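# Stack four magnet blocks into a neat tower

## Task

Take four magnet blocks out of the pile and build one tidy vertical stack of all four, then open the gripper and release it.

## Robot and tools

Robot: two arms, left_arm and right_arm, each a six-joint arm ending in a parallel two-finger gripper with a wrist camera. Bases in the scene frame: left_arm at (+0.035, +0.283, 0) m, right_arm at (+0.043, -0.334, 0) m, both facing roughly +x. The names are just labels; they do not match sides of a camera image.

Scene frame: origin on the table surface midway between the arms, +x out across the table, +z up, left_arm on the +y side. Each result's state line gives, per arm, end_effector_position (metres) and end_effector_quat_wxyz in this frame. That position is the point between the finger pads, roughly 1 cm behind the tips. Printed positions can be somewhat wrong, especially with the arm stretched far.

Gripper axes: fingers point along the gripper's own +z; they open and close along its y axis. Motion offsets are expressed in these gripper axes, not the scene frame.

The 14-number row (used by execute_actions and move): numbers 1-7 belong to left_arm, 8-14 to right_arm, each group ordered dx, dy, dz, rx, ry, rz, opening. All values lie in [-1, 1]; always send all 14 even if one arm is idle. dx..rz are an offset of the gripper's target from a reference pose, in the gripper's own axes, scaled so 1.0 = 0.6 m of translation or 180 degrees of rotation; rx, ry, rz form a single rotation vector. The reference is the gripper pose in the most recent result that showed it (before any such result in the scene, and for the second or later call in one reply, it is wherever the robot is when that action starts). Opening is absolute, not an offset: +1 fully open (0.094 m), -1 closed. Zero offsets do not mean stay still: they pull the arm back to the reference pose.

execute_actions(actions, pictures): actions holds at most one item. Empty list: just returns the state (with pictures). {"rows": [...], "steps": n}: n control steps of 1/30 s, 3 to 15 (default 15); row k is used at step k, the last row repeats if rows run out; every row is measured from the same reference, not from the previous row. {"steps": n} without rows: a wait of up to 300 steps counted from the last result. pictures (boolean) asks for camera images; they come automatically only with an empty list.

move(target, speed): target is one 14-number row as above (offsets from the reference pose, absolute opening). Each gripper travels a straight line to its target, both arriving together, taking 0.5 to 10 s; longer paths are cut off at 10 s. speed is the path's top speed in m/s, 0.002 to 0.5, default 0.25; rotation is capped at twice that value in rad/s. The move does not avoid obstacles or the other arm. Openings are sent at the start. The result adds a move: line with how it ended (done, off_target, moving, held, fault) and which limits acted (paced = target clipped; held = some steps blocked, after which the arm may surge faster than speed), plus each gripper's distance from its target. Pictures are included.

wait(seconds): 0 to 10 s, sends nothing new.

zoom_image(camera, region): camera is cam_left_wrist or cam_right_wrist (both 504x504 fisheye); region [x0, y0, x1, y1] in pixels from the top-left, at most 504 by 504; gives a closer look at the latest image.

read_manual(section): only returns licence text; not useful for control.

finished_scene(scene): ends the current scene (pass its number) and grades it; irreversible. Call only once the stack stands and the gripper has let go.

Controller behaviour: every step the commanded pose is clipped to within 70 mm and 16 degrees of the measured pose, so far targets need several actions. After an action the arm continues only to its last clipped pose. Arms tend to finish a centimetre or more short, usually too low, and sag further under repeated zero offsets; to hold an arm, send the correcting offset in the first call of a reply and zeros afterwards, aiming higher if it still droops. Position has priority over orientation when both cannot be met. Three steps of each action are kept back and run after the result is taken, while the next reply is being written; the simulation keeps going during that time. A 'Hand target' line appears only when nothing is kept back. HELD marks steps where a clearance check withheld part of a row; a 'pose unreachable' line names the arm affected. Joint ranges (rad): waist -2.618 to 3.054, shoulder 0 to 3.142, elbow 0 to 3.142, wrist pitch -1.571 to 1.571, wrist yaw -1.571 to 1.571, wrist roll -2.094 to 2.094.

Gripping: grip_measured reports the actual finger opening on the same -1..+1 scale (it may be off by about 1 mm). To hold a block, command an opening below grip_measured; about 0.03 lower holds firmly, less grips lighter. Fingers still moving keep moving between calls.

Cautions: random brief pulls on a held block or shoves to loose blocks can occur. Do not let blocks leave the table. Avoid drops, slips, fast contacts and pressing a target deep past the contact point; approach slowly. Keep the arms from colliding or pushing on each other. Long holding heats motors: a MOTOR HOT line appears from 75 °C, at 90 °C the arm is stopped for 10 s, at 100 °C it goes limp and falls; FAULT lines report such stops. Smooth, efficient, quick motion is preferred.

Each tool is called after "Request:" as name(argument=value, ...) on one line, values as JSON.

## Session

Request:
execute_actions(actions=[])

Scene clock: 0.00 s of 5800.00 s.
left_arm: end_effector_position=(+0.5488, +0.3793, +0.1896) grip_measured=+1.000 end_effector_quat_wxyz=(+0.310, +0.574, +0.743, +0.147) | right_arm: end_effector_position=(+0.1016, -0.4435, +0.1024) grip_measured=+1.000 end_effector_quat_wxyz=(+0.008, +0.986, +0.153, +0.059)
Joint positions: left_arm=[ 0.415  1.983  1.83  -0.78   0.316  1.499  0.094] | right_arm=[-1.246  0.929  0.766 -1.372 -0.115  1.58   0.094]
Joint velocities: left_arm=[-0.002 -0.007 -0.022  0.066 -0.007 -0.022  0.   ] | right_arm=[-0.007  0.002 -0.002  0.022 -0.022 -0.022  0.   ]
Hand target (left_arm): +0.548, +0.377, +0.194; +0.314, +0.573, +0.743, +0.145
Hand target (right_arm): +0.100, -0.445, +0.105; +0.013, +0.987, +0.153, +0.056

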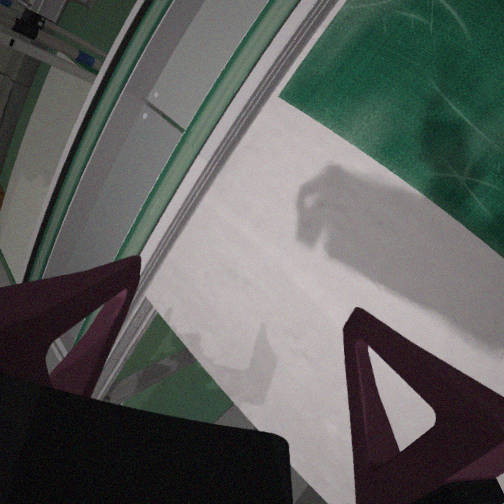

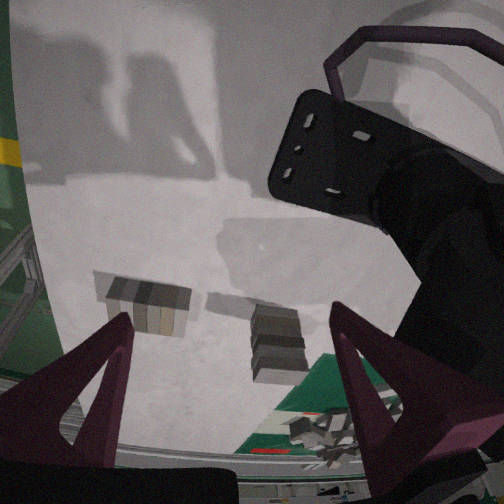

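Request:
zoom_image(camera="cam_right_wrist", region=[80, 250, 420, 480])

Region (80, 250, 420, 480) of cam_right_wrist's 504x504 image, scaled by 1.482, with more detail than that image has; it fills the top 341 rows of this view, and the rest is white.

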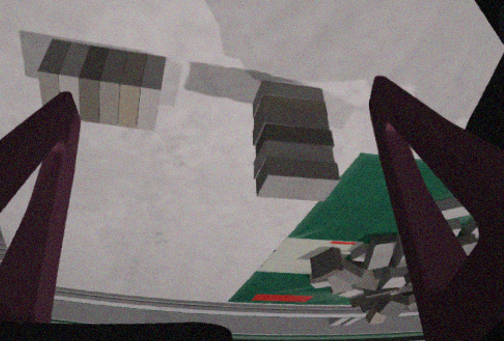

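Request:
move(target=[0,0,0,0,0,0,1,0.45,-0.207,-0.257,0.005,-0.038,0.098,1])

Scene clock: 4.37 s of 5800.00 s.
left_arm: end_effector_position=(+0.5488, +0.3793, +0.1896) grip_measured=+1.000 end_effector_quat_wxyz=(+0.310, +0.574, +0.743, +0.147) | right_arm: end_effector_position=(+0.2991, -0.2502, +0.2721) grip_measured=+1.000 end_effector_quat_wxyz=(-0.229, +0.823, +0.455, +0.251)
Joint positions: left_arm=[ 0.415  1.983  1.83  -0.78   0.316  1.499  0.094] | right_arm=[-0.104  1.406  1.571 -1.563 -0.674  2.08   0.094]
Joint velocities: left_arm=[-0.022  0.007 -0.007 -0.037 -0.007  0.007  0.   ] | right_arm=[-0.002 -0.007  0.007 -0.022  0.007 -0.022  0.   ]
Hand target (left_arm): +0.549, +0.379, +0.190; +0.310, +0.574, +0.743, +0.147
Hand target (right_arm): +0.299, -0.246, +0.279; -0.234, +0.820, +0.456, +0.253
Off the commanded pose (left_arm): 0.000 m, 0 deg.
Off the commanded pose (right_arm): 0.012 m, 69 deg; orientation clipped at the last step of the last action.
joint sent to its limit (right arm) — the command would take joint 4 (wrist pitch) past its lower limit and joint 6 (wrist roll) past its upper limit, so those joints were sent only as far as their limits.
Kept back: nothing.
move: off_target (right_arm); limits=paced
camera_calibration (this result's frames):
cam_right_wrist: T_world_to_cam=[[-0.876465, 0.43469, 0.207013, 0.307286], [0.308925, 0.177946, 0.934292, -0.269106], [0.36929, 0.882825, -0.29025, 0.316507], [0, 0, 0, 1]] pos_world=[0.235576, -0.365108, 0.279678]

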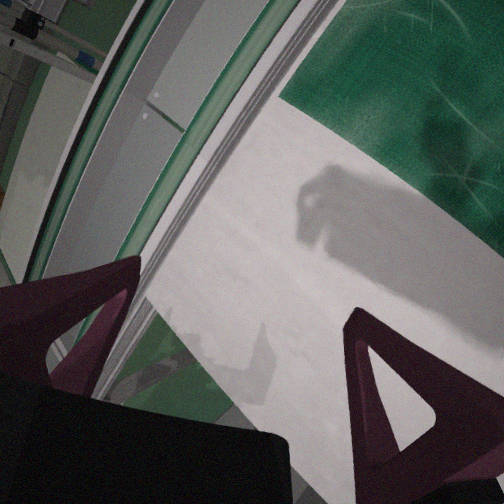

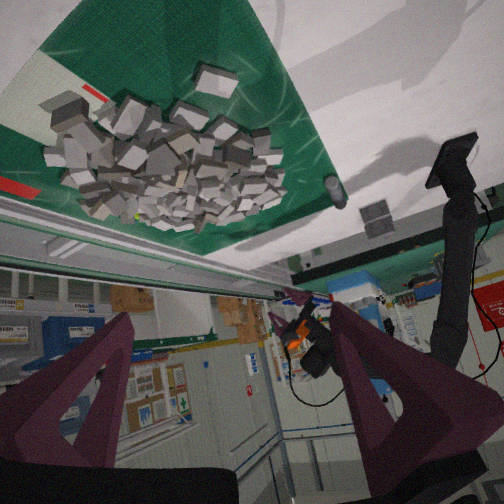

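Request:
move(target=[0,0,0,0,0,0,1,0.006,0.068,0.186,0.197,-0.18,-0.647,1], speed=0.4)

Scene clock: 8.07 s of 5800.00 s.
left_arm: end_effector_position=(+0.5488, +0.3793, +0.1896) grip_measured=+1.000 end_effector_quat_wxyz=(+0.310, +0.574, +0.743, +0.147) | right_arm: end_effector_position=(+0.3534, -0.2057, +0.1750) grip_measured=+1.000 end_effector_quat_wxyz=(-0.019, +0.009, +1.000, +0.001)
Joint positions: left_arm=[ 0.415  1.983  1.83  -0.78   0.316  1.499  0.094] | right_arm=[ 0.391  1.869  1.838 -1.575 -0.016  0.399  0.094]
Joint velocities: left_arm=[ 0.012 -0.007  0.002  0.007 -0.007 -0.037  0.   ] | right_arm=[-0.027 -0.012  0.007  0.022  0.007  0.022  0.   ]
Hand target (left_arm): +0.549, +0.379, +0.190; +0.310, +0.574, +0.743, +0.147
Hand target (right_arm): +0.358, -0.204, +0.182; -0.005, +0.001, +1.000, -0.002
Off the commanded pose (left_arm): 0.000 m, 0 deg.
Off the commanded pose (right_arm): 0.011 m, 2 deg.
joint sent to its limit (right arm) — the command would take joint 4 (wrist pitch) past its lower limit, so that joint was sent only as far as its limit.
Kept back: nothing.
move: off_target (right_arm)
camera_calibration (this result's frames):
cam_right_wrist: T_world_to_cam=[[-0.0148054, -0.997107, 0.0745537, -0.22023], [-0.812757, 0.0554318, 0.57996, 0.230193], [-0.582415, -0.0520075, -0.811226, 0.464229], [0, 0, 0, 1]] pos_world=[0.454205, -0.20821, 0.259511]

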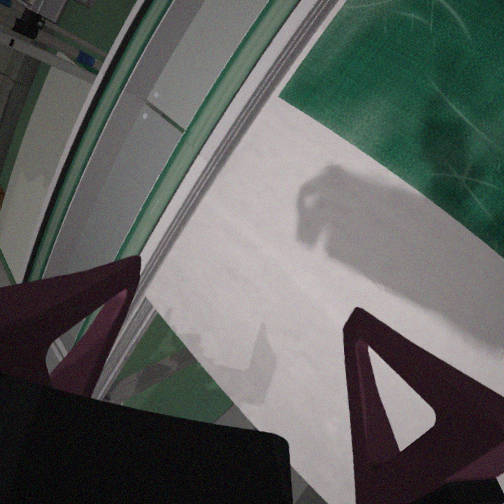

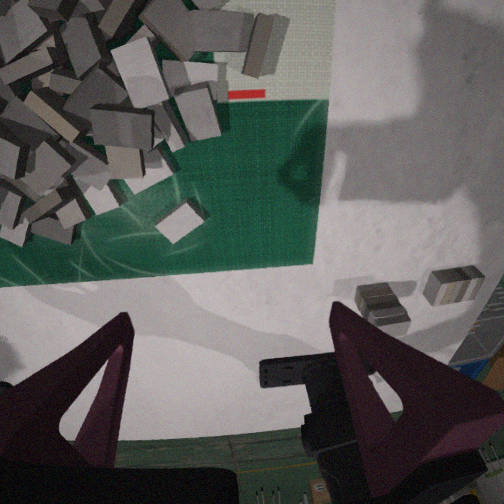

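Request:
zoom_image(camera="cam_right_wrist", region=[60, 0, 320, 260])

Region (60, 0, 320, 260) of cam_right_wrist's 504x504 image, scaled by 1.938, with more detail than that image has.

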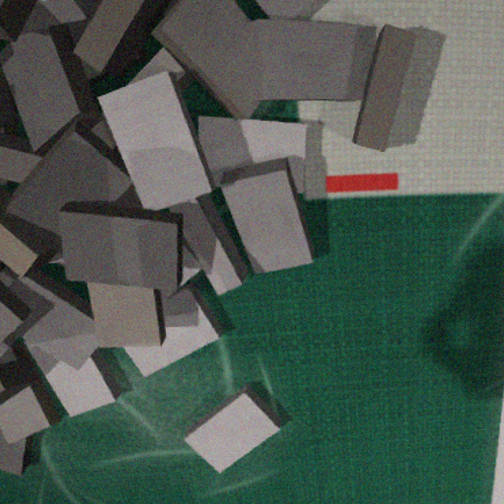

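Request:
move(target=[0,0,0,0,0,0,1,0.062,0.088,0.18,0.005,-0.011,0.30,0], speed=0.4)

Scene clock: 10.33 s of 5800.00 s.
left_arm: end_effector_position=(+0.5488, +0.3793, +0.1896) grip_measured=+1.000 end_effector_quat_wxyz=(+0.310, +0.574, +0.743, +0.147) | right_arm: end_effector_position=(+0.3165, -0.1529, +0.0660) grip_measured=+0.002 end_effector_quat_wxyz=(-0.012, +0.462, +0.887, -0.015)
Joint positions: left_arm=[ 0.415  1.983  1.83  -0.78   0.316  1.499  0.094] | right_arm=[ 0.59   1.847  1.373 -1.135 -0.006  1.541  0.047]
Joint velocities: left_arm=[-0.012  0.002 -0.002  0.022  0.007 -0.051  0.   ] | right_arm=[ 0.017  0.007  0.002  0.022 -0.007  0.007 -0.   ]
Hand target (left_arm): +0.549, +0.379, +0.190; +0.310, +0.574, +0.743, +0.147
Hand target (right_arm): +0.315, -0.155, +0.067; -0.001, +0.462, +0.887, -0.018
Off the commanded pose (left_arm): 0.000 m, 0 deg.
Off the commanded pose (right_arm): 0.004 m, 1 deg.
Kept back: nothing.
move: done
camera_calibration (this result's frames):
cam_right_wrist: T_world_to_cam=[[-0.814111, -0.569607, 0.113007, 0.15581], [-0.425168, 0.717211, 0.552124, 0.240757], [-0.395543, 0.401443, -0.826068, 0.368188], [0, 0, 0, 1]] pos_world=[0.374843, -0.23173, 0.153614]

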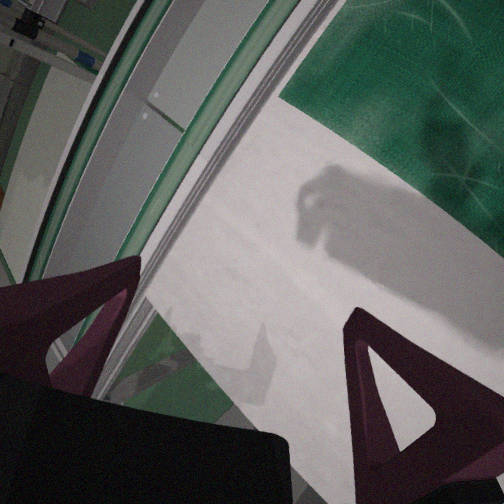

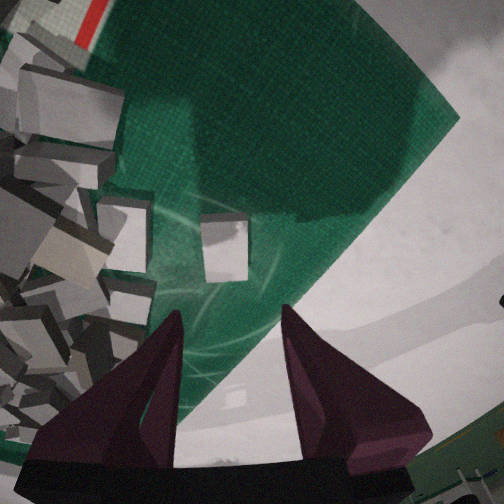

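Request:
move(target=[0,0,0,0,0,0,1,-0.014,0,0.08,0,-0.008,0,0], speed=0.1)

Scene clock: 11.60 s of 5800.00 s.
left_arm: end_effector_position=(+0.5488, +0.3793, +0.1896) grip_measured=+1.000 end_effector_quat_wxyz=(+0.310, +0.574, +0.743, +0.147) | right_arm: end_effector_position=(+0.3177, -0.1528, +0.0209) grip_measured=+0.002 end_effector_quat_wxyz=(-0.009, +0.459, +0.888, -0.013)
Joint positions: left_arm=[ 0.415  1.983  1.83  -0.78   0.316  1.499  0.094] | right_arm=[ 0.59   1.898  1.253 -0.957 -0.003  1.534  0.047]
Joint velocities: left_arm=[-0.022  0.002  0.007  0.037 -0.022 -0.007  0.   ] | right_arm=[ 0.002  0.002 -0.007 -0.051 -0.051 -0.037  0.   ]
Hand target (left_arm): +0.549, +0.379, +0.190; +0.310, +0.574, +0.743, +0.147
Hand target (right_arm): +0.320, -0.161, +0.018; -0.001, +0.462, +0.887, -0.021
Off the commanded pose (left_arm): 0.000 m, 0 deg.
Off the commanded pose (right_arm): 0.008 m, 1 deg.
Kept back: nothing.
move: done
camera_calibration (this result's frames):
cam_right_wrist: T_world_to_cam=[[-0.811159, -0.57509, 0.106266, 0.160382], [-0.434036, 0.713774, 0.549672, 0.268453], [-0.391961, 0.399748, -0.828594, 0.330078], [0, 0, 0, 1]] pos_world=[0.375992, -0.231328, 0.108896]

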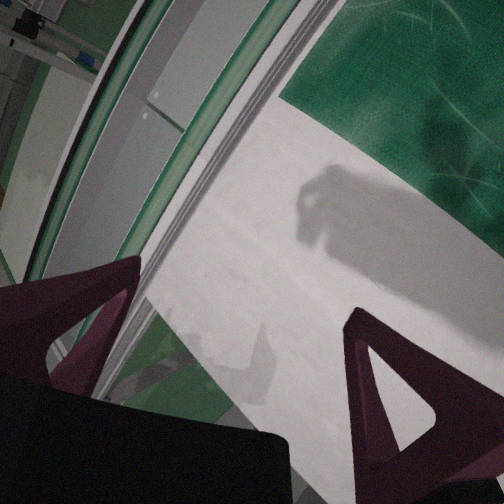

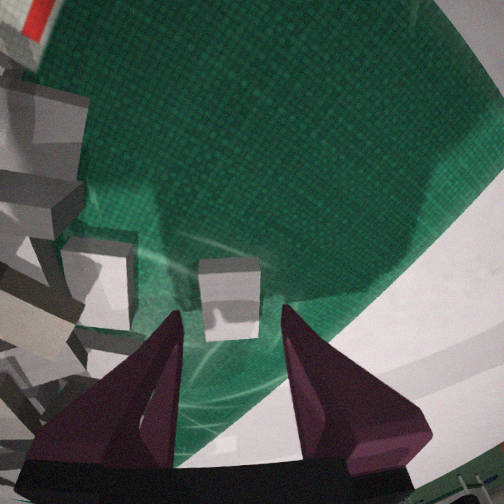

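Request:
move(target=[0,0,0,0,0,0,1,-0.025,0,0.015,0,-0.006,0,0], speed=0.1)

Scene clock: 12.57 s of 5800.00 s.
left_arm: end_effector_position=(+0.5488, +0.3793, +0.1896) grip_measured=+1.000 end_effector_quat_wxyz=(+0.310, +0.574, +0.743, +0.147) | right_arm: end_effector_position=(+0.3282, -0.1562, +0.0208) grip_measured=+0.002 end_effector_quat_wxyz=(-0.002, +0.459, +0.888, -0.001)
Joint positions: left_arm=[ 0.415  1.983  1.83  -0.78   0.316  1.499  0.094] | right_arm=[ 0.564  1.898  1.253 -0.929 -0.003  1.508  0.047]
Joint velocities: left_arm=[-0.002 -0.002 -0.007  0.022  0.081 -0.007  0.   ] | right_arm=[ 0.002 -0.002 -0.012  0.007 -0.022 -0.066  0.   ]
Hand target (left_arm): +0.549, +0.379, +0.190; +0.310, +0.574, +0.743, +0.147
Hand target (right_arm): +0.326, -0.165, +0.012; -0.001, +0.459, +0.888, -0.017
Off the commanded pose (left_arm): 0.000 m, 0 deg.
Off the commanded pose (right_arm): 0.013 m, 2 deg.
Kept back: nothing.
move: off_target (right_arm)
camera_calibration (this result's frames):
cam_right_wrist: T_world_to_cam=[[-0.812873, -0.577128, 0.0784828, 0.167706], [-0.447397, 0.704985, 0.550302, 0.278494], [-0.372924, 0.412213, -0.831269, 0.331187], [0, 0, 0, 1]] pos_world=[0.384429, -0.236066, 0.108887]

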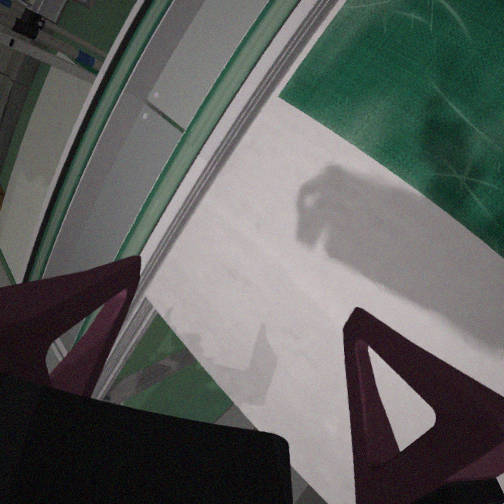

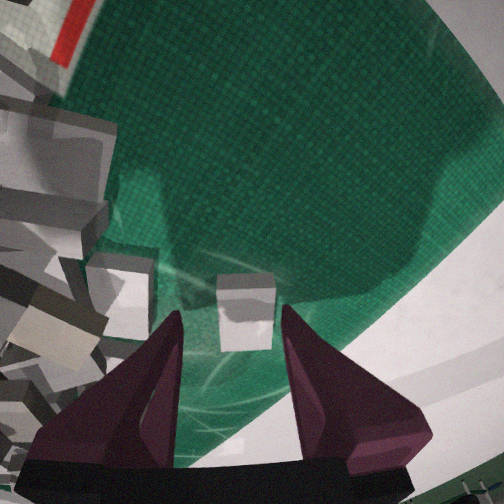

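Request:
move(target=[0,0,0,0,0,0,1,0,-0.016,0.024,0,0,0,0], speed=0.1)

Scene clock: 13.50 s of 5800.00 s.
left_arm: end_effector_position=(+0.5488, +0.3793, +0.1896) grip_measured=+1.000 end_effector_quat_wxyz=(+0.310, +0.574, +0.743, +0.147) | right_arm: end_effector_position=(+0.3241, -0.1585, +0.0109) grip_measured=+0.002 end_effector_quat_wxyz=(-0.001, +0.459, +0.889, +0.001)
Joint positions: left_arm=[ 0.415  1.983  1.83  -0.78   0.316  1.499  0.094] | right_arm=[ 0.564  1.894  1.205 -0.881 -0.003  1.507  0.047]
Joint velocities: left_arm=[ 0.002  0.002 -0.007 -0.022 -0.022 -0.007  0.   ] | right_arm=[-0.007 -0.012  0.002 -0.037 -0.051  0.037  0.001]
Hand target (left_arm): +0.549, +0.379, +0.190; +0.310, +0.574, +0.743, +0.147
Hand target (right_arm): +0.320, -0.162, +0.006; -0.002, +0.459, +0.888, -0.001
Off the commanded pose (left_arm): 0.000 m, 0 deg.
Off the commanded pose (right_arm): 0.007 m, 0 deg.
Kept back: nothing.
move: done
camera_calibration (this result's frames):
cam_right_wrist: T_world_to_cam=[[-0.812407, -0.578246, 0.0750143, 0.163497], [-0.44959, 0.703118, 0.550902, 0.284157], [-0.371301, 0.413831, -0.831192, 0.32219], [0, 0, 0, 1]] pos_world=[0.38021, -0.238587, 0.0989943]

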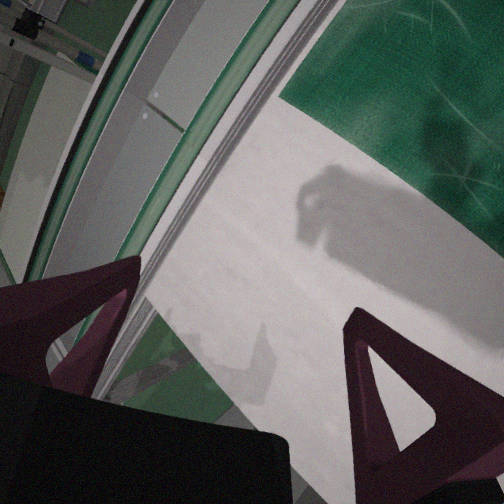

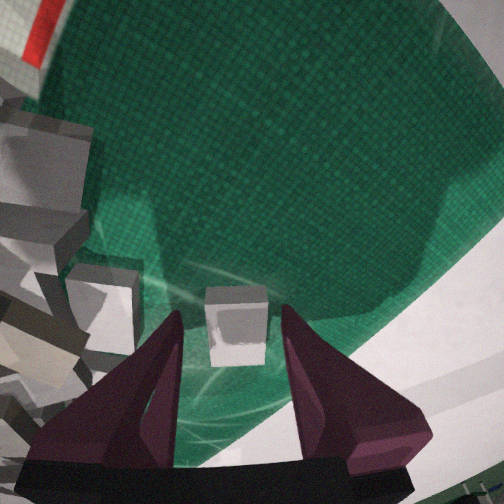

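Request:
move(target=[0,0,0,0,0,0,1,0,0,0,0,0,0,-0.52])

Scene clock: 14.43 s of 5800.00 s.
left_arm: end_effector_position=(+0.5488, +0.3793, +0.1896) grip_measured=+1.000 end_effector_quat_wxyz=(+0.310, +0.574, +0.743, +0.147) | right_arm: end_effector_position=(+0.3240, -0.1584, +0.0109) grip_measured=-0.476 end_effector_quat_wxyz=(-0.002, +0.459, +0.889, +0.001)
Joint positions: left_arm=[ 0.415  1.983  1.83  -0.78   0.316  1.499  0.094] | right_arm=[ 0.564  1.894  1.205 -0.881 -0.004  1.507  0.025]
Joint velocities: left_arm=[ 0.007  0.012  0.002  0.007 -0.007  0.022  0.   ] | right_arm=[ 0.002  0.022 -0.017 -0.037  0.051  0.037  0.   ]
Hand target (left_arm): +0.549, +0.379, +0.190; +0.310, +0.574, +0.743, +0.147
Hand target (right_arm): +0.324, -0.159, +0.011; -0.001, +0.459, +0.889, +0.001
Off the commanded pose (left_arm): 0.000 m, 0 deg.
Off the commanded pose (right_arm): 0.000 m, 0 deg.
Kept back: nothing.
move: done
camera_calibration (this result's frames):
cam_right_wrist: T_world_to_cam=[[-0.812376, -0.578295, 0.074965, 0.163489], [-0.449369, 0.702761, 0.551539, 0.283908], [-0.371634, 0.41437, -0.830774, 0.322305], [0, 0, 0, 1]] pos_world=[0.380173, -0.238528, 0.0989204]

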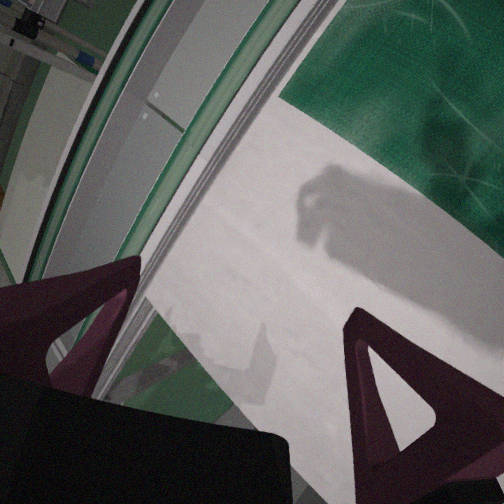

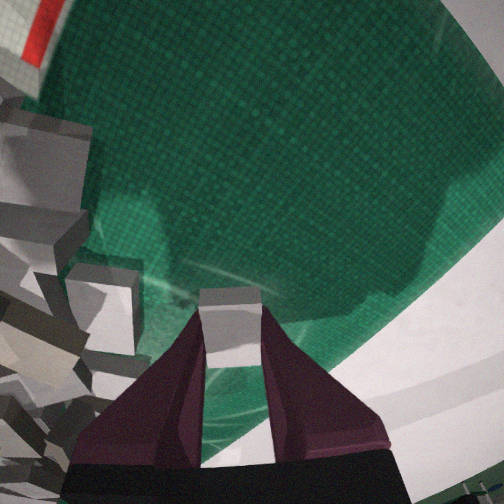

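Request:
move(target=[0,0,0,0,0,0,1,-0.03,-0.01,-0.05,0,0,0,-0.52])

Request:
move(target=[0,0,0,0,0,0,1,-0.08,-0.04,0,0,0,0,-0.52])

Scene clock: 15.60 s of 5800.00 s.
left_arm: end_effector_position=(+0.5488, +0.3793, +0.1896) grip_measured=+1.000 end_effector_quat_wxyz=(+0.310, +0.574, +0.743, +0.147) | right_arm: end_effector_position=(+0.3201, -0.1776, +0.0268) grip_measured=-0.476 end_effector_quat_wxyz=(-0.013, +0.458, +0.889, -0.014)
Joint positions: left_arm=[ 0.415  1.983  1.83  -0.78   0.316  1.499  0.094] | right_arm=[ 0.517  1.856  1.222 -0.974 -0.007  1.459  0.025]
Joint velocities: left_arm=[-0.007  0.007 -0.012  0.066  0.066 -0.037  0.   ] | right_arm=[-0.007 -0.012 -0.007 -0.037 -0.081 -0.007  0.   ]
Hand target (left_arm): +0.549, +0.379, +0.190; +0.310, +0.574, +0.743, +0.147
Hand target (right_arm): +0.329, -0.176, +0.041; -0.002, +0.459, +0.889, +0.002
Off the commanded pose (left_arm): 0.000 m, 0 deg.
Off the commanded pose (right_arm): 0.017 m, 2 deg.
Kept back: nothing.
move: off_target (right_arm)
camera_calibration (this result's frames):
cam_right_wrist: T_world_to_cam=[[-0.808801, -0.577433, 0.111411, 0.146015], [-0.431049, 0.710967, 0.555628, 0.282363], [-0.400047, 0.401369, -0.823933, 0.348548], [0, 0, 0, 1]] pos_world=[0.379245, -0.256333, 0.114024]

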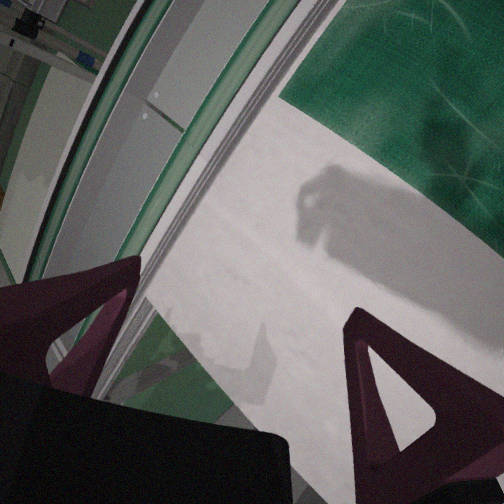

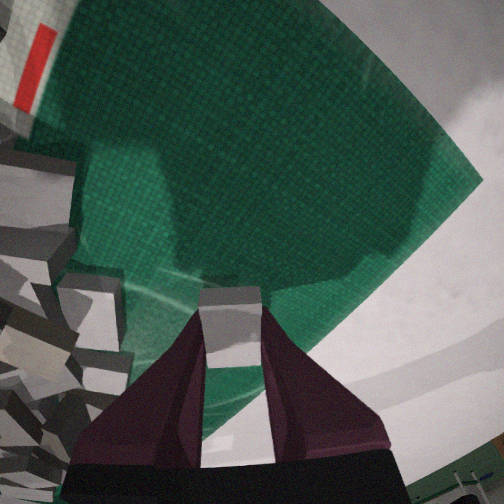

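Scene clock: 16.50 s of 5800.00 s.
left_arm: end_effector_position=(+0.5488, +0.3793, +0.1896) grip_measured=+1.000 end_effector_quat_wxyz=(+0.310, +0.574, +0.743, +0.147) | right_arm: end_effector_position=(+0.3273, -0.2274, +0.0223) grip_measured=-0.476 end_effector_quat_wxyz=(-0.023, +0.461, +0.887, -0.017)
Joint positions: left_arm=[ 0.415  1.983  1.83  -0.78   0.316  1.499  0.094] | right_arm=[ 0.359  1.829  1.166 -0.964 -0.012  1.307  0.025]
Joint velocities: left_arm=[-0.002 -0.002 -0.002  0.007  0.022  0.066  0.   ] | right_arm=[ 0.002 -0.002 -0.007  0.095 -0.037 -0.007 -0.   ]
Hand target (left_arm): +0.549, +0.379, +0.190; +0.310, +0.574, +0.743, +0.147
Hand target (right_arm): +0.328, -0.230, +0.028; -0.013, +0.458, +0.889, -0.012
Off the commanded pose (left_arm): 0.000 m, 0 deg.
Off the commanded pose (right_arm): 0.006 m, 1 deg.
Kept back: nothing.
move: done
camera_calibration (this result's frames):
cam_right_wrist: T_world_to_cam=[[-0.810271, -0.57227, 0.126363, 0.125009], [-0.414477, 0.712008, 0.566792, 0.317924], [-0.414329, 0.40688, -0.814113, 0.373461], [0, 0, 0, 1]] pos_world=[0.387799, -0.30678, 0.108046]

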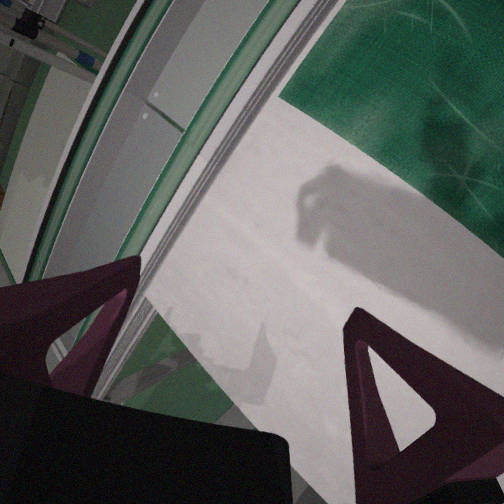

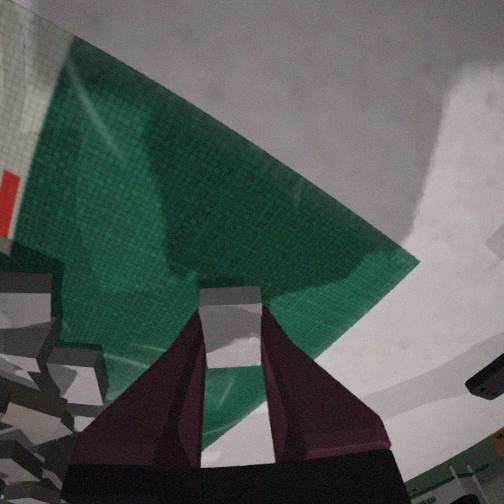

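Request:
move(target=[0,0,0,0,0,0,1,0,0.01,0.022,-0.02,-0.011,0,-0.52], speed=0.06)

Scene clock: 17.57 s of 5800.00 s.
left_arm: end_effector_position=(+0.5488, +0.3793, +0.1896) grip_measured=+1.000 end_effector_quat_wxyz=(+0.310, +0.574, +0.743, +0.147) | right_arm: end_effector_position=(+0.3295, -0.2266, +0.0107) grip_measured=-0.476 end_effector_quat_wxyz=(-0.009, +0.464, +0.886, -0.001)
Joint positions: left_arm=[ 0.415  1.983  1.83  -0.78   0.316  1.499  0.094] | right_arm=[ 0.359  1.82   1.105 -0.87  -0.012  1.313  0.025]
Joint velocities: left_arm=[-0.002 -0.007  0.002  0.007 -0.081 -0.022  0.   ] | right_arm=[-0.002  0.017 -0.007 -0.007 -0.007 -0.022 -0.001]
Hand target (left_arm): +0.549, +0.379, +0.190; +0.310, +0.574, +0.743, +0.147
Hand target (right_arm): +0.332, -0.224, +0.009; +0.006, +0.461, +0.888, +0.003
Off the commanded pose (left_arm): 0.000 m, 0 deg.
Off the commanded pose (right_arm): 0.004 m, 2 deg.
Kept back: nothing.
move: done
camera_calibration (this result's frames):
cam_right_wrist: T_world_to_cam=[[-0.817696, -0.569105, 0.0865548, 0.13224], [-0.432445, 0.706538, 0.560174, 0.329606], [-0.379952, 0.420623, -0.82384, 0.356441], [0, 0, 0, 1]] pos_world=[0.386099, -0.307548, 0.0975675]

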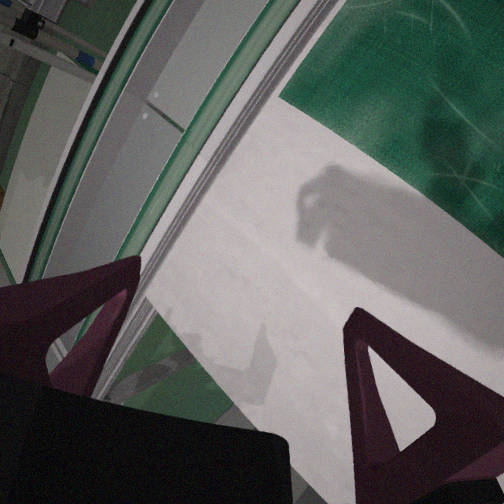

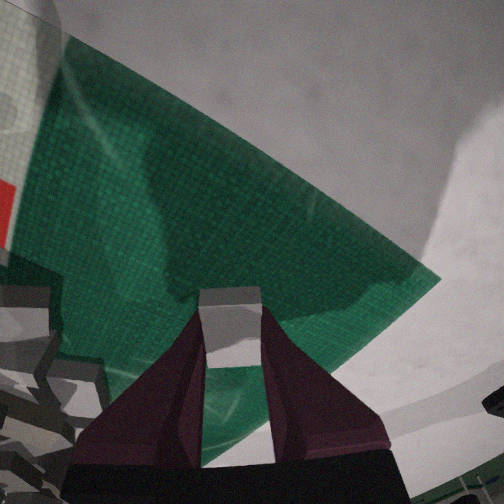

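Request:
move(target=[0,0,0,0,0,0,1,0,0,0,0,0,0,-0.1])

Request:
move(target=[0,0,0,0,0,0,1,0,0.01,-0.09,0,0,0,-0.1])

Request:
move(target=[0,0,0,0,0,0,1,-0.027,0.175,-0.1,0,-0.02,-0.4,-0.1], speed=0.4)

Scene clock: 18.60 s of 5800.00 s.
left_arm: end_effector_position=(+0.5488, +0.3793, +0.1896) grip_measured=+1.000 end_effector_quat_wxyz=(+0.310, +0.574, +0.743, +0.147) | right_arm: end_effector_position=(+0.3306, -0.2262, +0.0107) grip_measured=-0.102 end_effector_quat_wxyz=(-0.008, +0.464, +0.886, +0.000)
Joint positions: left_arm=[ 0.415  1.983  1.83  -0.78   0.316  1.499  0.094] | right_arm=[ 0.359  1.82   1.105 -0.865 -0.012  1.314  0.042]
Joint velocities: left_arm=[ 0.017  0.017 -0.002 -0.037 -0.051 -0.095  0.   ] | right_arm=[ 0.007 -0.007  0.017 -0.022 -0.066  0.037  0.001]
Hand target (left_arm): +0.549, +0.379, +0.190; +0.310, +0.574, +0.743, +0.147
Hand target (right_arm): +0.329, -0.227, +0.011; -0.009, +0.464, +0.886, -0.002
Off the commanded pose (left_arm): 0.000 m, 0 deg.
Off the commanded pose (right_arm): 0.001 m, 0 deg.
Kept back: nothing.
move: done
camera_calibration (this result's frames):
cam_right_wrist: T_world_to_cam=[[-0.818739, -0.56831, 0.0817939, 0.134003], [-0.434241, 0.706095, 0.559344, 0.330321], [-0.375635, 0.422438, -0.824891, 0.355685], [0, 0, 0, 1]] pos_world=[0.38676, -0.307337, 0.0976775]

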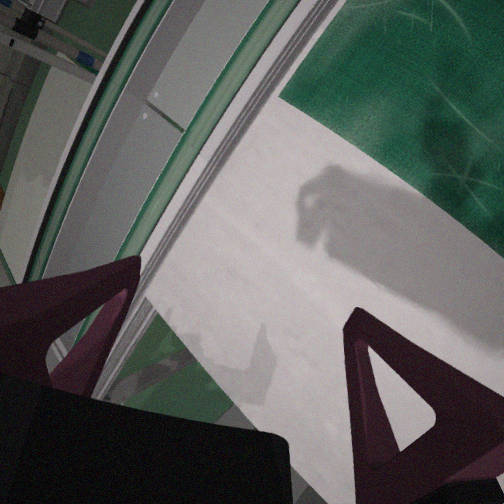

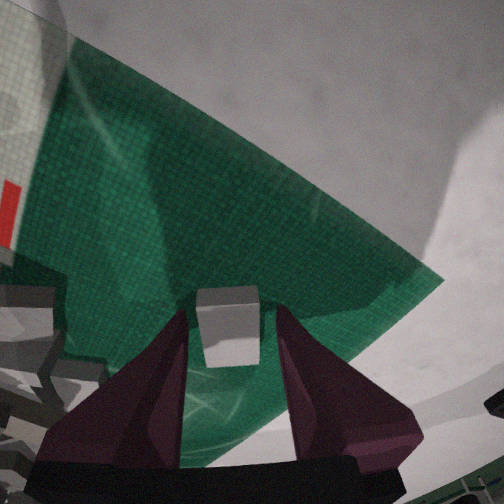

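Scene clock: 19.63 s of 5800.00 s.
left_arm: end_effector_position=(+0.5488, +0.3793, +0.1896) grip_measured=+1.000 end_effector_quat_wxyz=(+0.310, +0.574, +0.743, +0.147) | right_arm: end_effector_position=(+0.3311, -0.2258, +0.0544) grip_measured=-0.102 end_effector_quat_wxyz=(-0.017, +0.464, +0.886, -0.009)
Joint positions: left_arm=[ 0.415  1.983  1.83  -0.78   0.316  1.499  0.094] | right_arm=[ 0.359  1.781  1.243 -1.067 -0.013  1.314  0.042]
Joint velocities: left_arm=[0.012 0.002 0.022 0.022 0.095 0.037 0.   ] | right_arm=[-0.012  0.012  0.007 -0.037 -0.007  0.007 -0.   ]
Hand target (left_arm): +0.549, +0.379, +0.190; +0.310, +0.574, +0.743, +0.147
Hand target (right_arm): +0.335, -0.223, +0.064; -0.008, +0.464, +0.886, +0.001
Off the commanded pose (left_arm): 0.000 m, 0 deg.
Off the commanded pose (right_arm): 0.012 m, 1 deg.
Kept back: nothing.
move: off_target (right_arm)
camera_calibration (this result's frames):
cam_right_wrist: T_world_to_cam=[[-0.816498, -0.567583, 0.105739, 0.129127], [-0.42071, 0.710339, 0.564289, 0.301966], [-0.395391, 0.416256, -0.818778, 0.396622], [0, 0, 0, 1]] pos_world=[0.389293, -0.306304, 0.140695]

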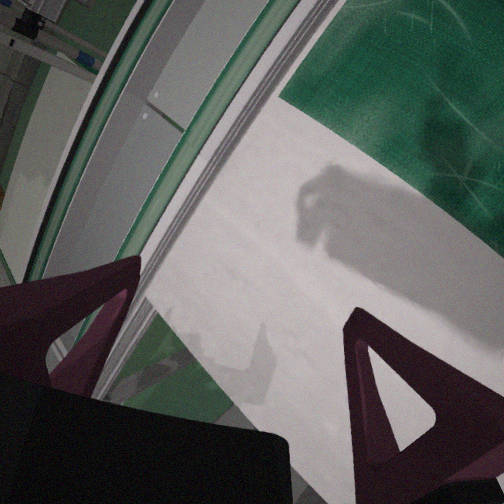

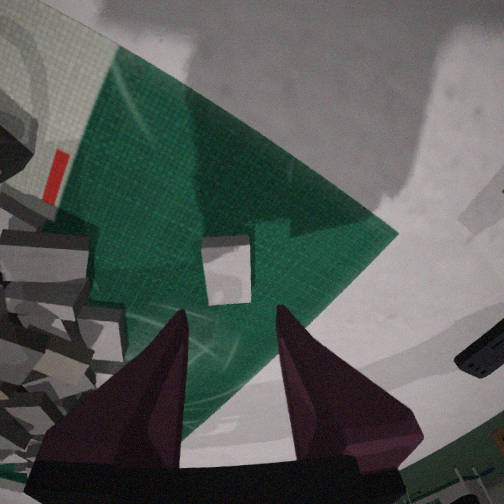

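Scene clock: 21.90 s of 5800.00 s.
left_arm: end_effector_position=(+0.5488, +0.3793, +0.1896) grip_measured=+1.000 end_effector_quat_wxyz=(+0.310, +0.574, +0.743, +0.147) | right_arm: end_effector_position=(+0.4239, -0.1833, +0.1065) grip_measured=-0.102 end_effector_quat_wxyz=(-0.004, -0.137, +0.991, -0.008)
Joint positions: left_arm=[ 0.415  1.983  1.83  -0.78   0.316  1.499  0.094] | right_arm=[ 0.39   2.132  1.942 -1.393  0.013  0.106  0.042]
Joint velocities: left_arm=[-0.012  0.007 -0.027  0.007  0.11  -0.007  0.   ] | right_arm=[-0.012 -0.007  0.002 -0.022  0.051  0.022 -0.   ]
Hand target (left_arm): +0.549, +0.379, +0.190; +0.310, +0.574, +0.743, +0.147
Hand target (right_arm): +0.429, -0.179, +0.113; +0.008, -0.146, +0.989, -0.011
Off the commanded pose (left_arm): 0.000 m, 0 deg.
Off the commanded pose (right_arm): 0.008 m, 2 deg.
Kept back: nothing.
move: done
camera_calibration (this result's frames):
cam_right_wrist: T_world_to_cam=[[0.27076, -0.958487, 0.0894014, -0.307297], [-0.811832, -0.177446, 0.556275, 0.285389], [-0.517319, -0.223196, -0.826175, 0.393479], [0, 0, 0, 1]] pos_world=[0.518445, -0.156076, 0.1938]

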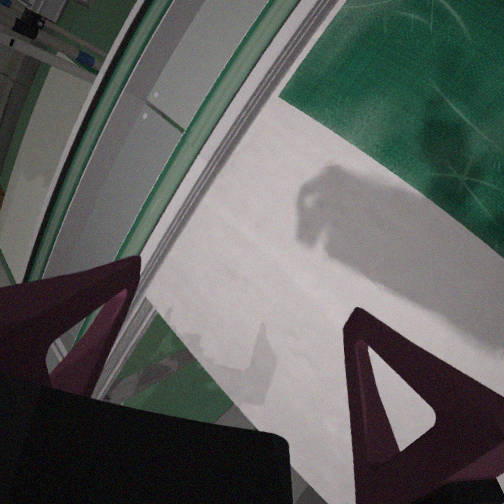

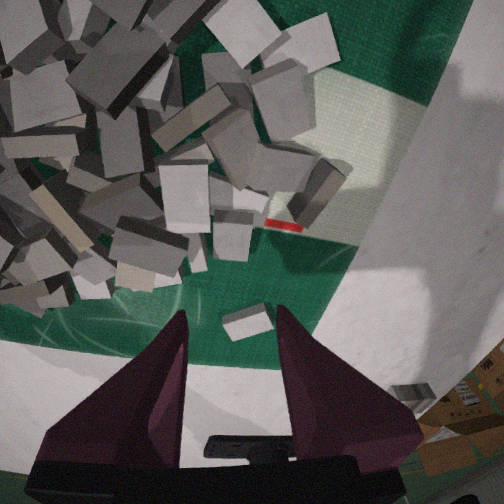

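Request:
zoom_image(camera="cam_right_wrist", region=[100, 130, 300, 330])

Region (100, 130, 300, 330) of cam_right_wrist's 504x504 image, scaled by 2.520, with more detail than that image has.

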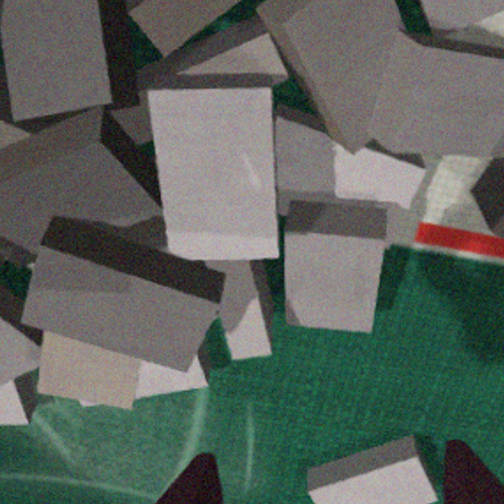

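Request:
move(target=[0,0,0,0,0,0,1,-0.062,0.045,0.062,-0.005,-0.005,0,-0.15], speed=0.15)

Scene clock: 23.03 s of 5800.00 s.
left_arm: end_effector_position=(+0.5488, +0.3793, +0.1896) grip_measured=+1.000 end_effector_quat_wxyz=(+0.310, +0.574, +0.743, +0.147) | right_arm: end_effector_position=(+0.4451, -0.1575, +0.0644) grip_measured=-0.148 end_effector_quat_wxyz=(-0.015, -0.137, +0.990, -0.008)
Joint positions: left_arm=[ 0.415  1.983  1.83  -0.78   0.316  1.499  0.094] | right_arm=[ 0.425  2.295  2.041 -1.349  0.007  0.14   0.04 ]
Joint velocities: left_arm=[-0.017  0.002 -0.012  0.007  0.037 -0.007  0.   ] | right_arm=[ 0.002 -0.017 -0.012 -0.081 -0.037  0.007  0.   ]
Hand target (left_arm): +0.549, +0.379, +0.190; +0.310, +0.574, +0.743, +0.147
Hand target (right_arm): +0.453, -0.149, +0.069; +0.002, -0.137, +0.991, +0.001
Off the commanded pose (left_arm): 0.000 m, 0 deg.
Off the commanded pose (right_arm): 0.013 m, 2 deg.
Kept back: nothing.
move: off_target (right_arm)
camera_calibration (this result's frames):
cam_right_wrist: T_world_to_cam=[[0.273223, -0.958011, 0.0869753, -0.285419], [-0.79988, -0.176034, 0.573763, 0.324373], [-0.534361, -0.226335, -0.81439, 0.381816], [0, 0, 0, 1]] pos_world=[0.54147, -0.129915, 0.149658]

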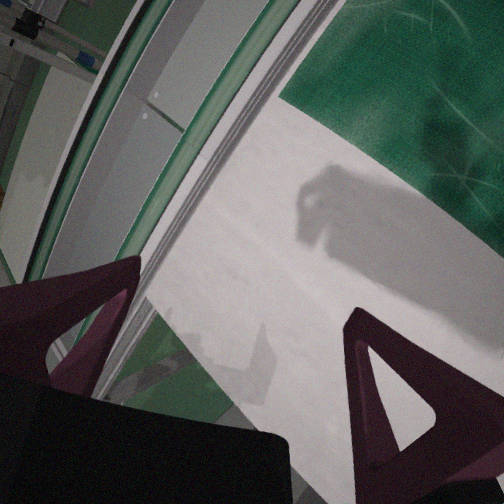

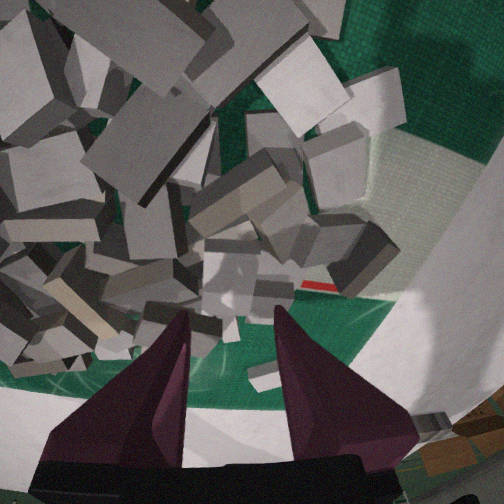

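Request:
move(target=[0,0,0,0,0,0,1,-0.028,0,0.027,-0.005,-0.015,0,-0.2], speed=0.08)

Scene clock: 24.03 s of 5800.00 s.
left_arm: end_effector_position=(+0.5488, +0.3793, +0.1896) grip_measured=+1.000 end_effector_quat_wxyz=(+0.310, +0.574, +0.743, +0.147) | right_arm: end_effector_position=(+0.4579, -0.1517, +0.0532) grip_measured=-0.198 end_effector_quat_wxyz=(+0.005, -0.139, +0.990, -0.002)
Joint positions: left_arm=[ 0.415  1.983  1.83  -0.78   0.316  1.499  0.094] | right_arm=[ 0.425  2.314  2.029 -1.276  0.006  0.136  0.038]
Joint velocities: left_arm=[ 0.007 -0.007 -0.037  0.037 -0.037 -0.007  0.   ] | right_arm=[-0.002 -0.002 -0.007 -0.066 -0.051 -0.007  0.   ]
Hand target (left_arm): +0.549, +0.379, +0.190; +0.310, +0.574, +0.743, +0.147
Hand target (right_arm): +0.461, -0.154, +0.048; +0.007, -0.137, +0.990, +0.003
Off the commanded pose (left_arm): 0.000 m, 0 deg.
Off the commanded pose (right_arm): 0.006 m, 1 deg.
Kept back: nothing.
move: done
camera_calibration (this result's frames):
cam_right_wrist: T_world_to_cam=[[0.274008, -0.958394, 0.0800076, -0.282379], [-0.820597, -0.189603, 0.539139, 0.351339], [-0.501538, -0.213382, -0.838408, 0.369035], [0, 0, 0, 1]] pos_world=[0.550767, -0.125269, 0.142574]

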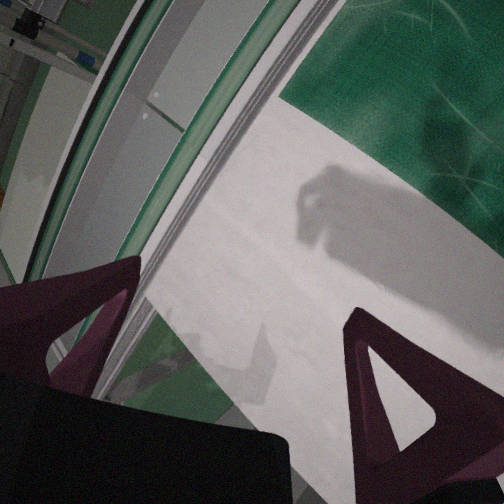

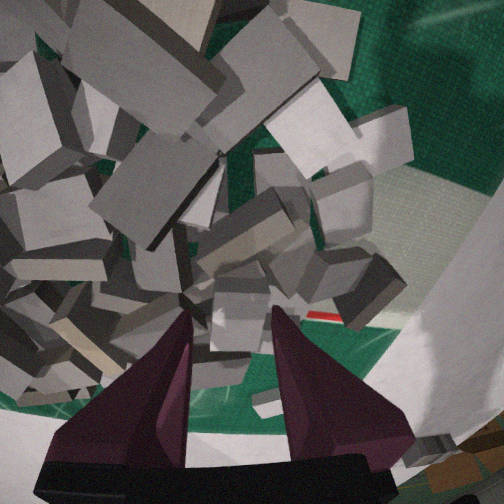

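Request:
move(target=[0,0,0,0,0,0,1,0.004,-0.017,0.008,0,0,0,-0.15], speed=0.06)

Request:
move(target=[0,0,0,0,0,0,1,0,0,0.024,0,-0.005,0,-0.15], speed=0.06)

Scene clock: 24.97 s of 5800.00 s.
left_arm: end_effector_position=(+0.5488, +0.3793, +0.1896) grip_measured=+1.000 end_effector_quat_wxyz=(+0.310, +0.574, +0.743, +0.147) | right_arm: end_effector_position=(+0.4583, -0.1532, +0.0511) grip_measured=-0.152 end_effector_quat_wxyz=(+0.007, -0.142, +0.990, +0.004)
Joint positions: left_arm=[ 0.415  1.983  1.83  -0.78   0.316  1.499  0.094] | right_arm=[ 0.418  2.306  2.007 -1.256 -0.003  0.122  0.04 ]
Joint velocities: left_arm=[ 0.017 -0.007  0.007 -0.007  0.051 -0.037  0.   ] | right_arm=[-0.017  0.002  0.002 -0.007 -0.066  0.051 -0.   ]
Hand target (left_arm): +0.549, +0.379, +0.190; +0.310, +0.574, +0.743, +0.147
Hand target (right_arm): +0.458, -0.162, +0.049; +0.005, -0.139, +0.990, -0.002
Off the commanded pose (left_arm): 0.000 m, 0 deg.
Off the commanded pose (right_arm): 0.009 m, 1 deg.
Kept back: nothing.
move: done
camera_calibration (this result's frames):
cam_right_wrist: T_world_to_cam=[[0.279856, -0.957486, 0.0700079, -0.285836], [-0.820182, -0.200549, 0.5358, 0.350812], [-0.498981, -0.207366, -0.841438, 0.367066], [0, 0, 0, 1]] pos_world=[0.550882, -0.127212, 0.140908]

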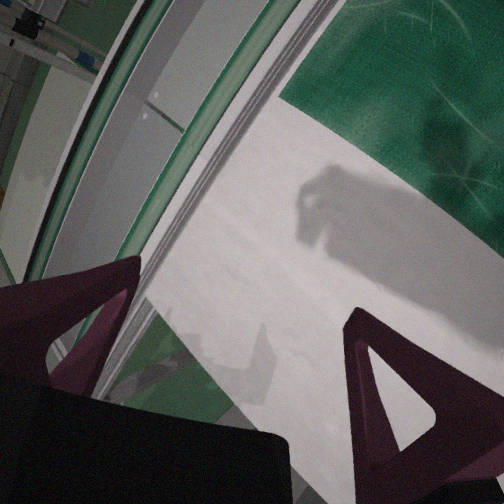

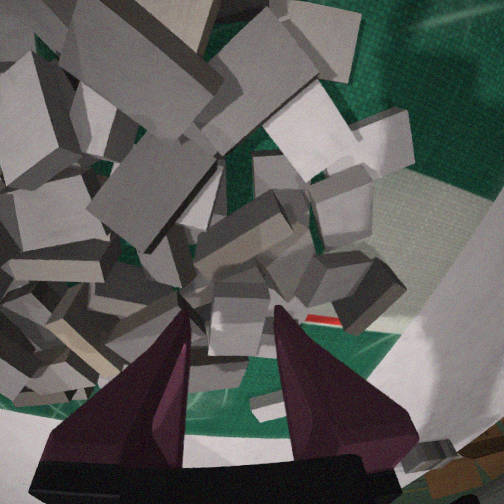

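Scene clock: 25.67 s of 5800.00 s.
left_arm: end_effector_position=(+0.5488, +0.3793, +0.1896) grip_measured=+1.000 end_effector_quat_wxyz=(+0.310, +0.574, +0.743, +0.147) | right_arm: end_effector_position=(+0.4593, -0.1522, +0.0499) grip_measured=-0.152 end_effector_quat_wxyz=(+0.018, -0.142, +0.990, +0.008)
Joint positions: left_arm=[ 0.415  1.983  1.83  -0.78   0.316  1.499  0.094] | right_arm=[ 0.418  2.285  1.965 -1.212 -0.007  0.122  0.04 ]
Joint velocities: left_arm=[-0.012 -0.002  0.002  0.051  0.007 -0.037  0.   ] | right_arm=[-0.012 -0.012 -0.027 -0.022  0.051  0.022 -0.001]
Hand target (left_arm): +0.549, +0.379, +0.190; +0.310, +0.574, +0.743, +0.147
Hand target (right_arm): +0.458, -0.153, +0.037; +0.014, -0.142, +0.990, +0.005
Off the commanded pose (left_arm): 0.000 m, 0 deg.
Off the commanded pose (right_arm): 0.013 m, 1 deg.
Kept back: nothing.
move: off_target (right_arm)
camera_calibration (this result's frames):
cam_right_wrist: T_world_to_cam=[[0.278538, -0.958289, 0.0640273, -0.28427], [-0.831135, -0.207099, 0.516066, 0.357501], [-0.48128, -0.19696, -0.854152, 0.360836], [0, 0, 0, 1]] pos_world=[0.549975, -0.127304, 0.141915]

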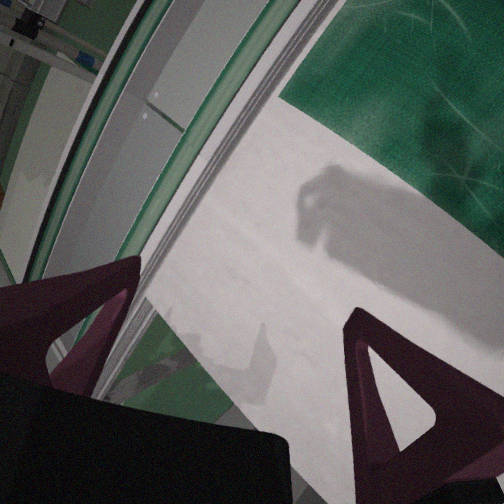

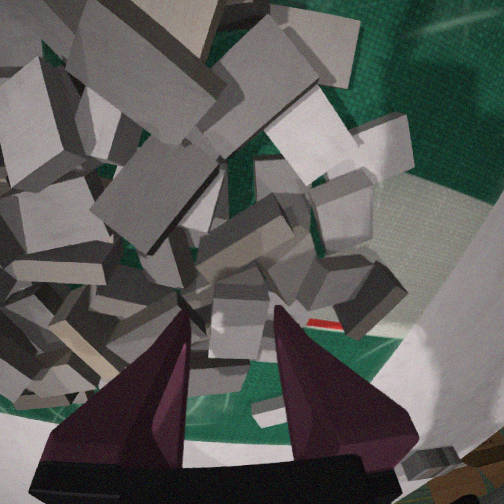

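Request:
move(target=[0,0,0,0,0,0,1,0,-0.025,-0.012,0,0.01,0,-0.3], speed=0.06)

Scene clock: 26.77 s of 5800.00 s.
left_arm: end_effector_position=(+0.5488, +0.3793, +0.1896) grip_measured=+1.000 end_effector_quat_wxyz=(+0.310, +0.574, +0.743, +0.147) | right_arm: end_effector_position=(+0.4558, -0.1647, +0.0514) grip_measured=-0.298 end_effector_quat_wxyz=(-0.007, -0.142, +0.990, +0.007)
Joint positions: left_arm=[ 0.415  1.983  1.83  -0.78   0.316  1.499  0.094] | right_arm=[ 0.391  2.304  2.005 -1.282 -0.016  0.096  0.033]
Joint velocities: left_arm=[ 0.002 -0.002  0.002  0.022  0.066 -0.066  0.   ] | right_arm=[ 0.002 -0.012  0.002 -0.007  0.022  0.037 -0.   ]
Hand target (left_arm): +0.549, +0.379, +0.190; +0.310, +0.574, +0.743, +0.147
Hand target (right_arm): +0.463, -0.167, +0.057; +0.003, -0.142, +0.990, +0.006
Off the commanded pose (left_arm): 0.000 m, 0 deg.
Off the commanded pose (right_arm): 0.010 m, 1 deg.
Kept back: nothing.
move: done
camera_calibration (this result's frames):
cam_right_wrist: T_world_to_cam=[[0.28211, -0.957481, 0.0603639, -0.296626], [-0.804492, -0.201816, 0.558625, 0.337703], [-0.522691, -0.206156, -0.827221, 0.373988], [0, 0, 0, 1]] pos_world=[0.550841, -0.13876, 0.138626]

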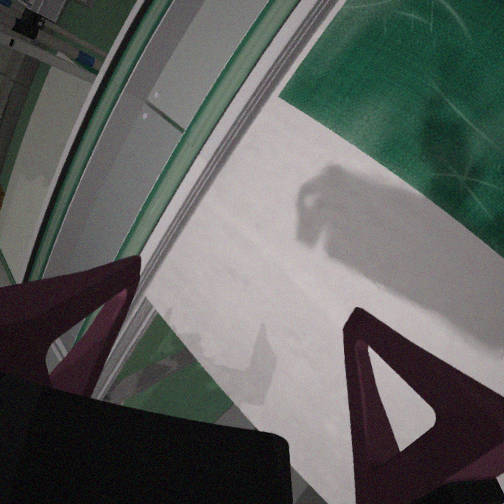

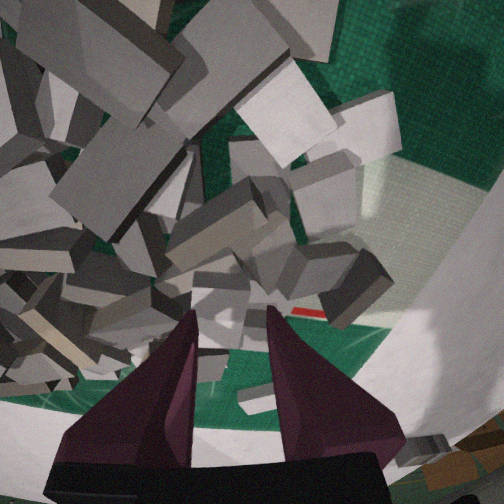

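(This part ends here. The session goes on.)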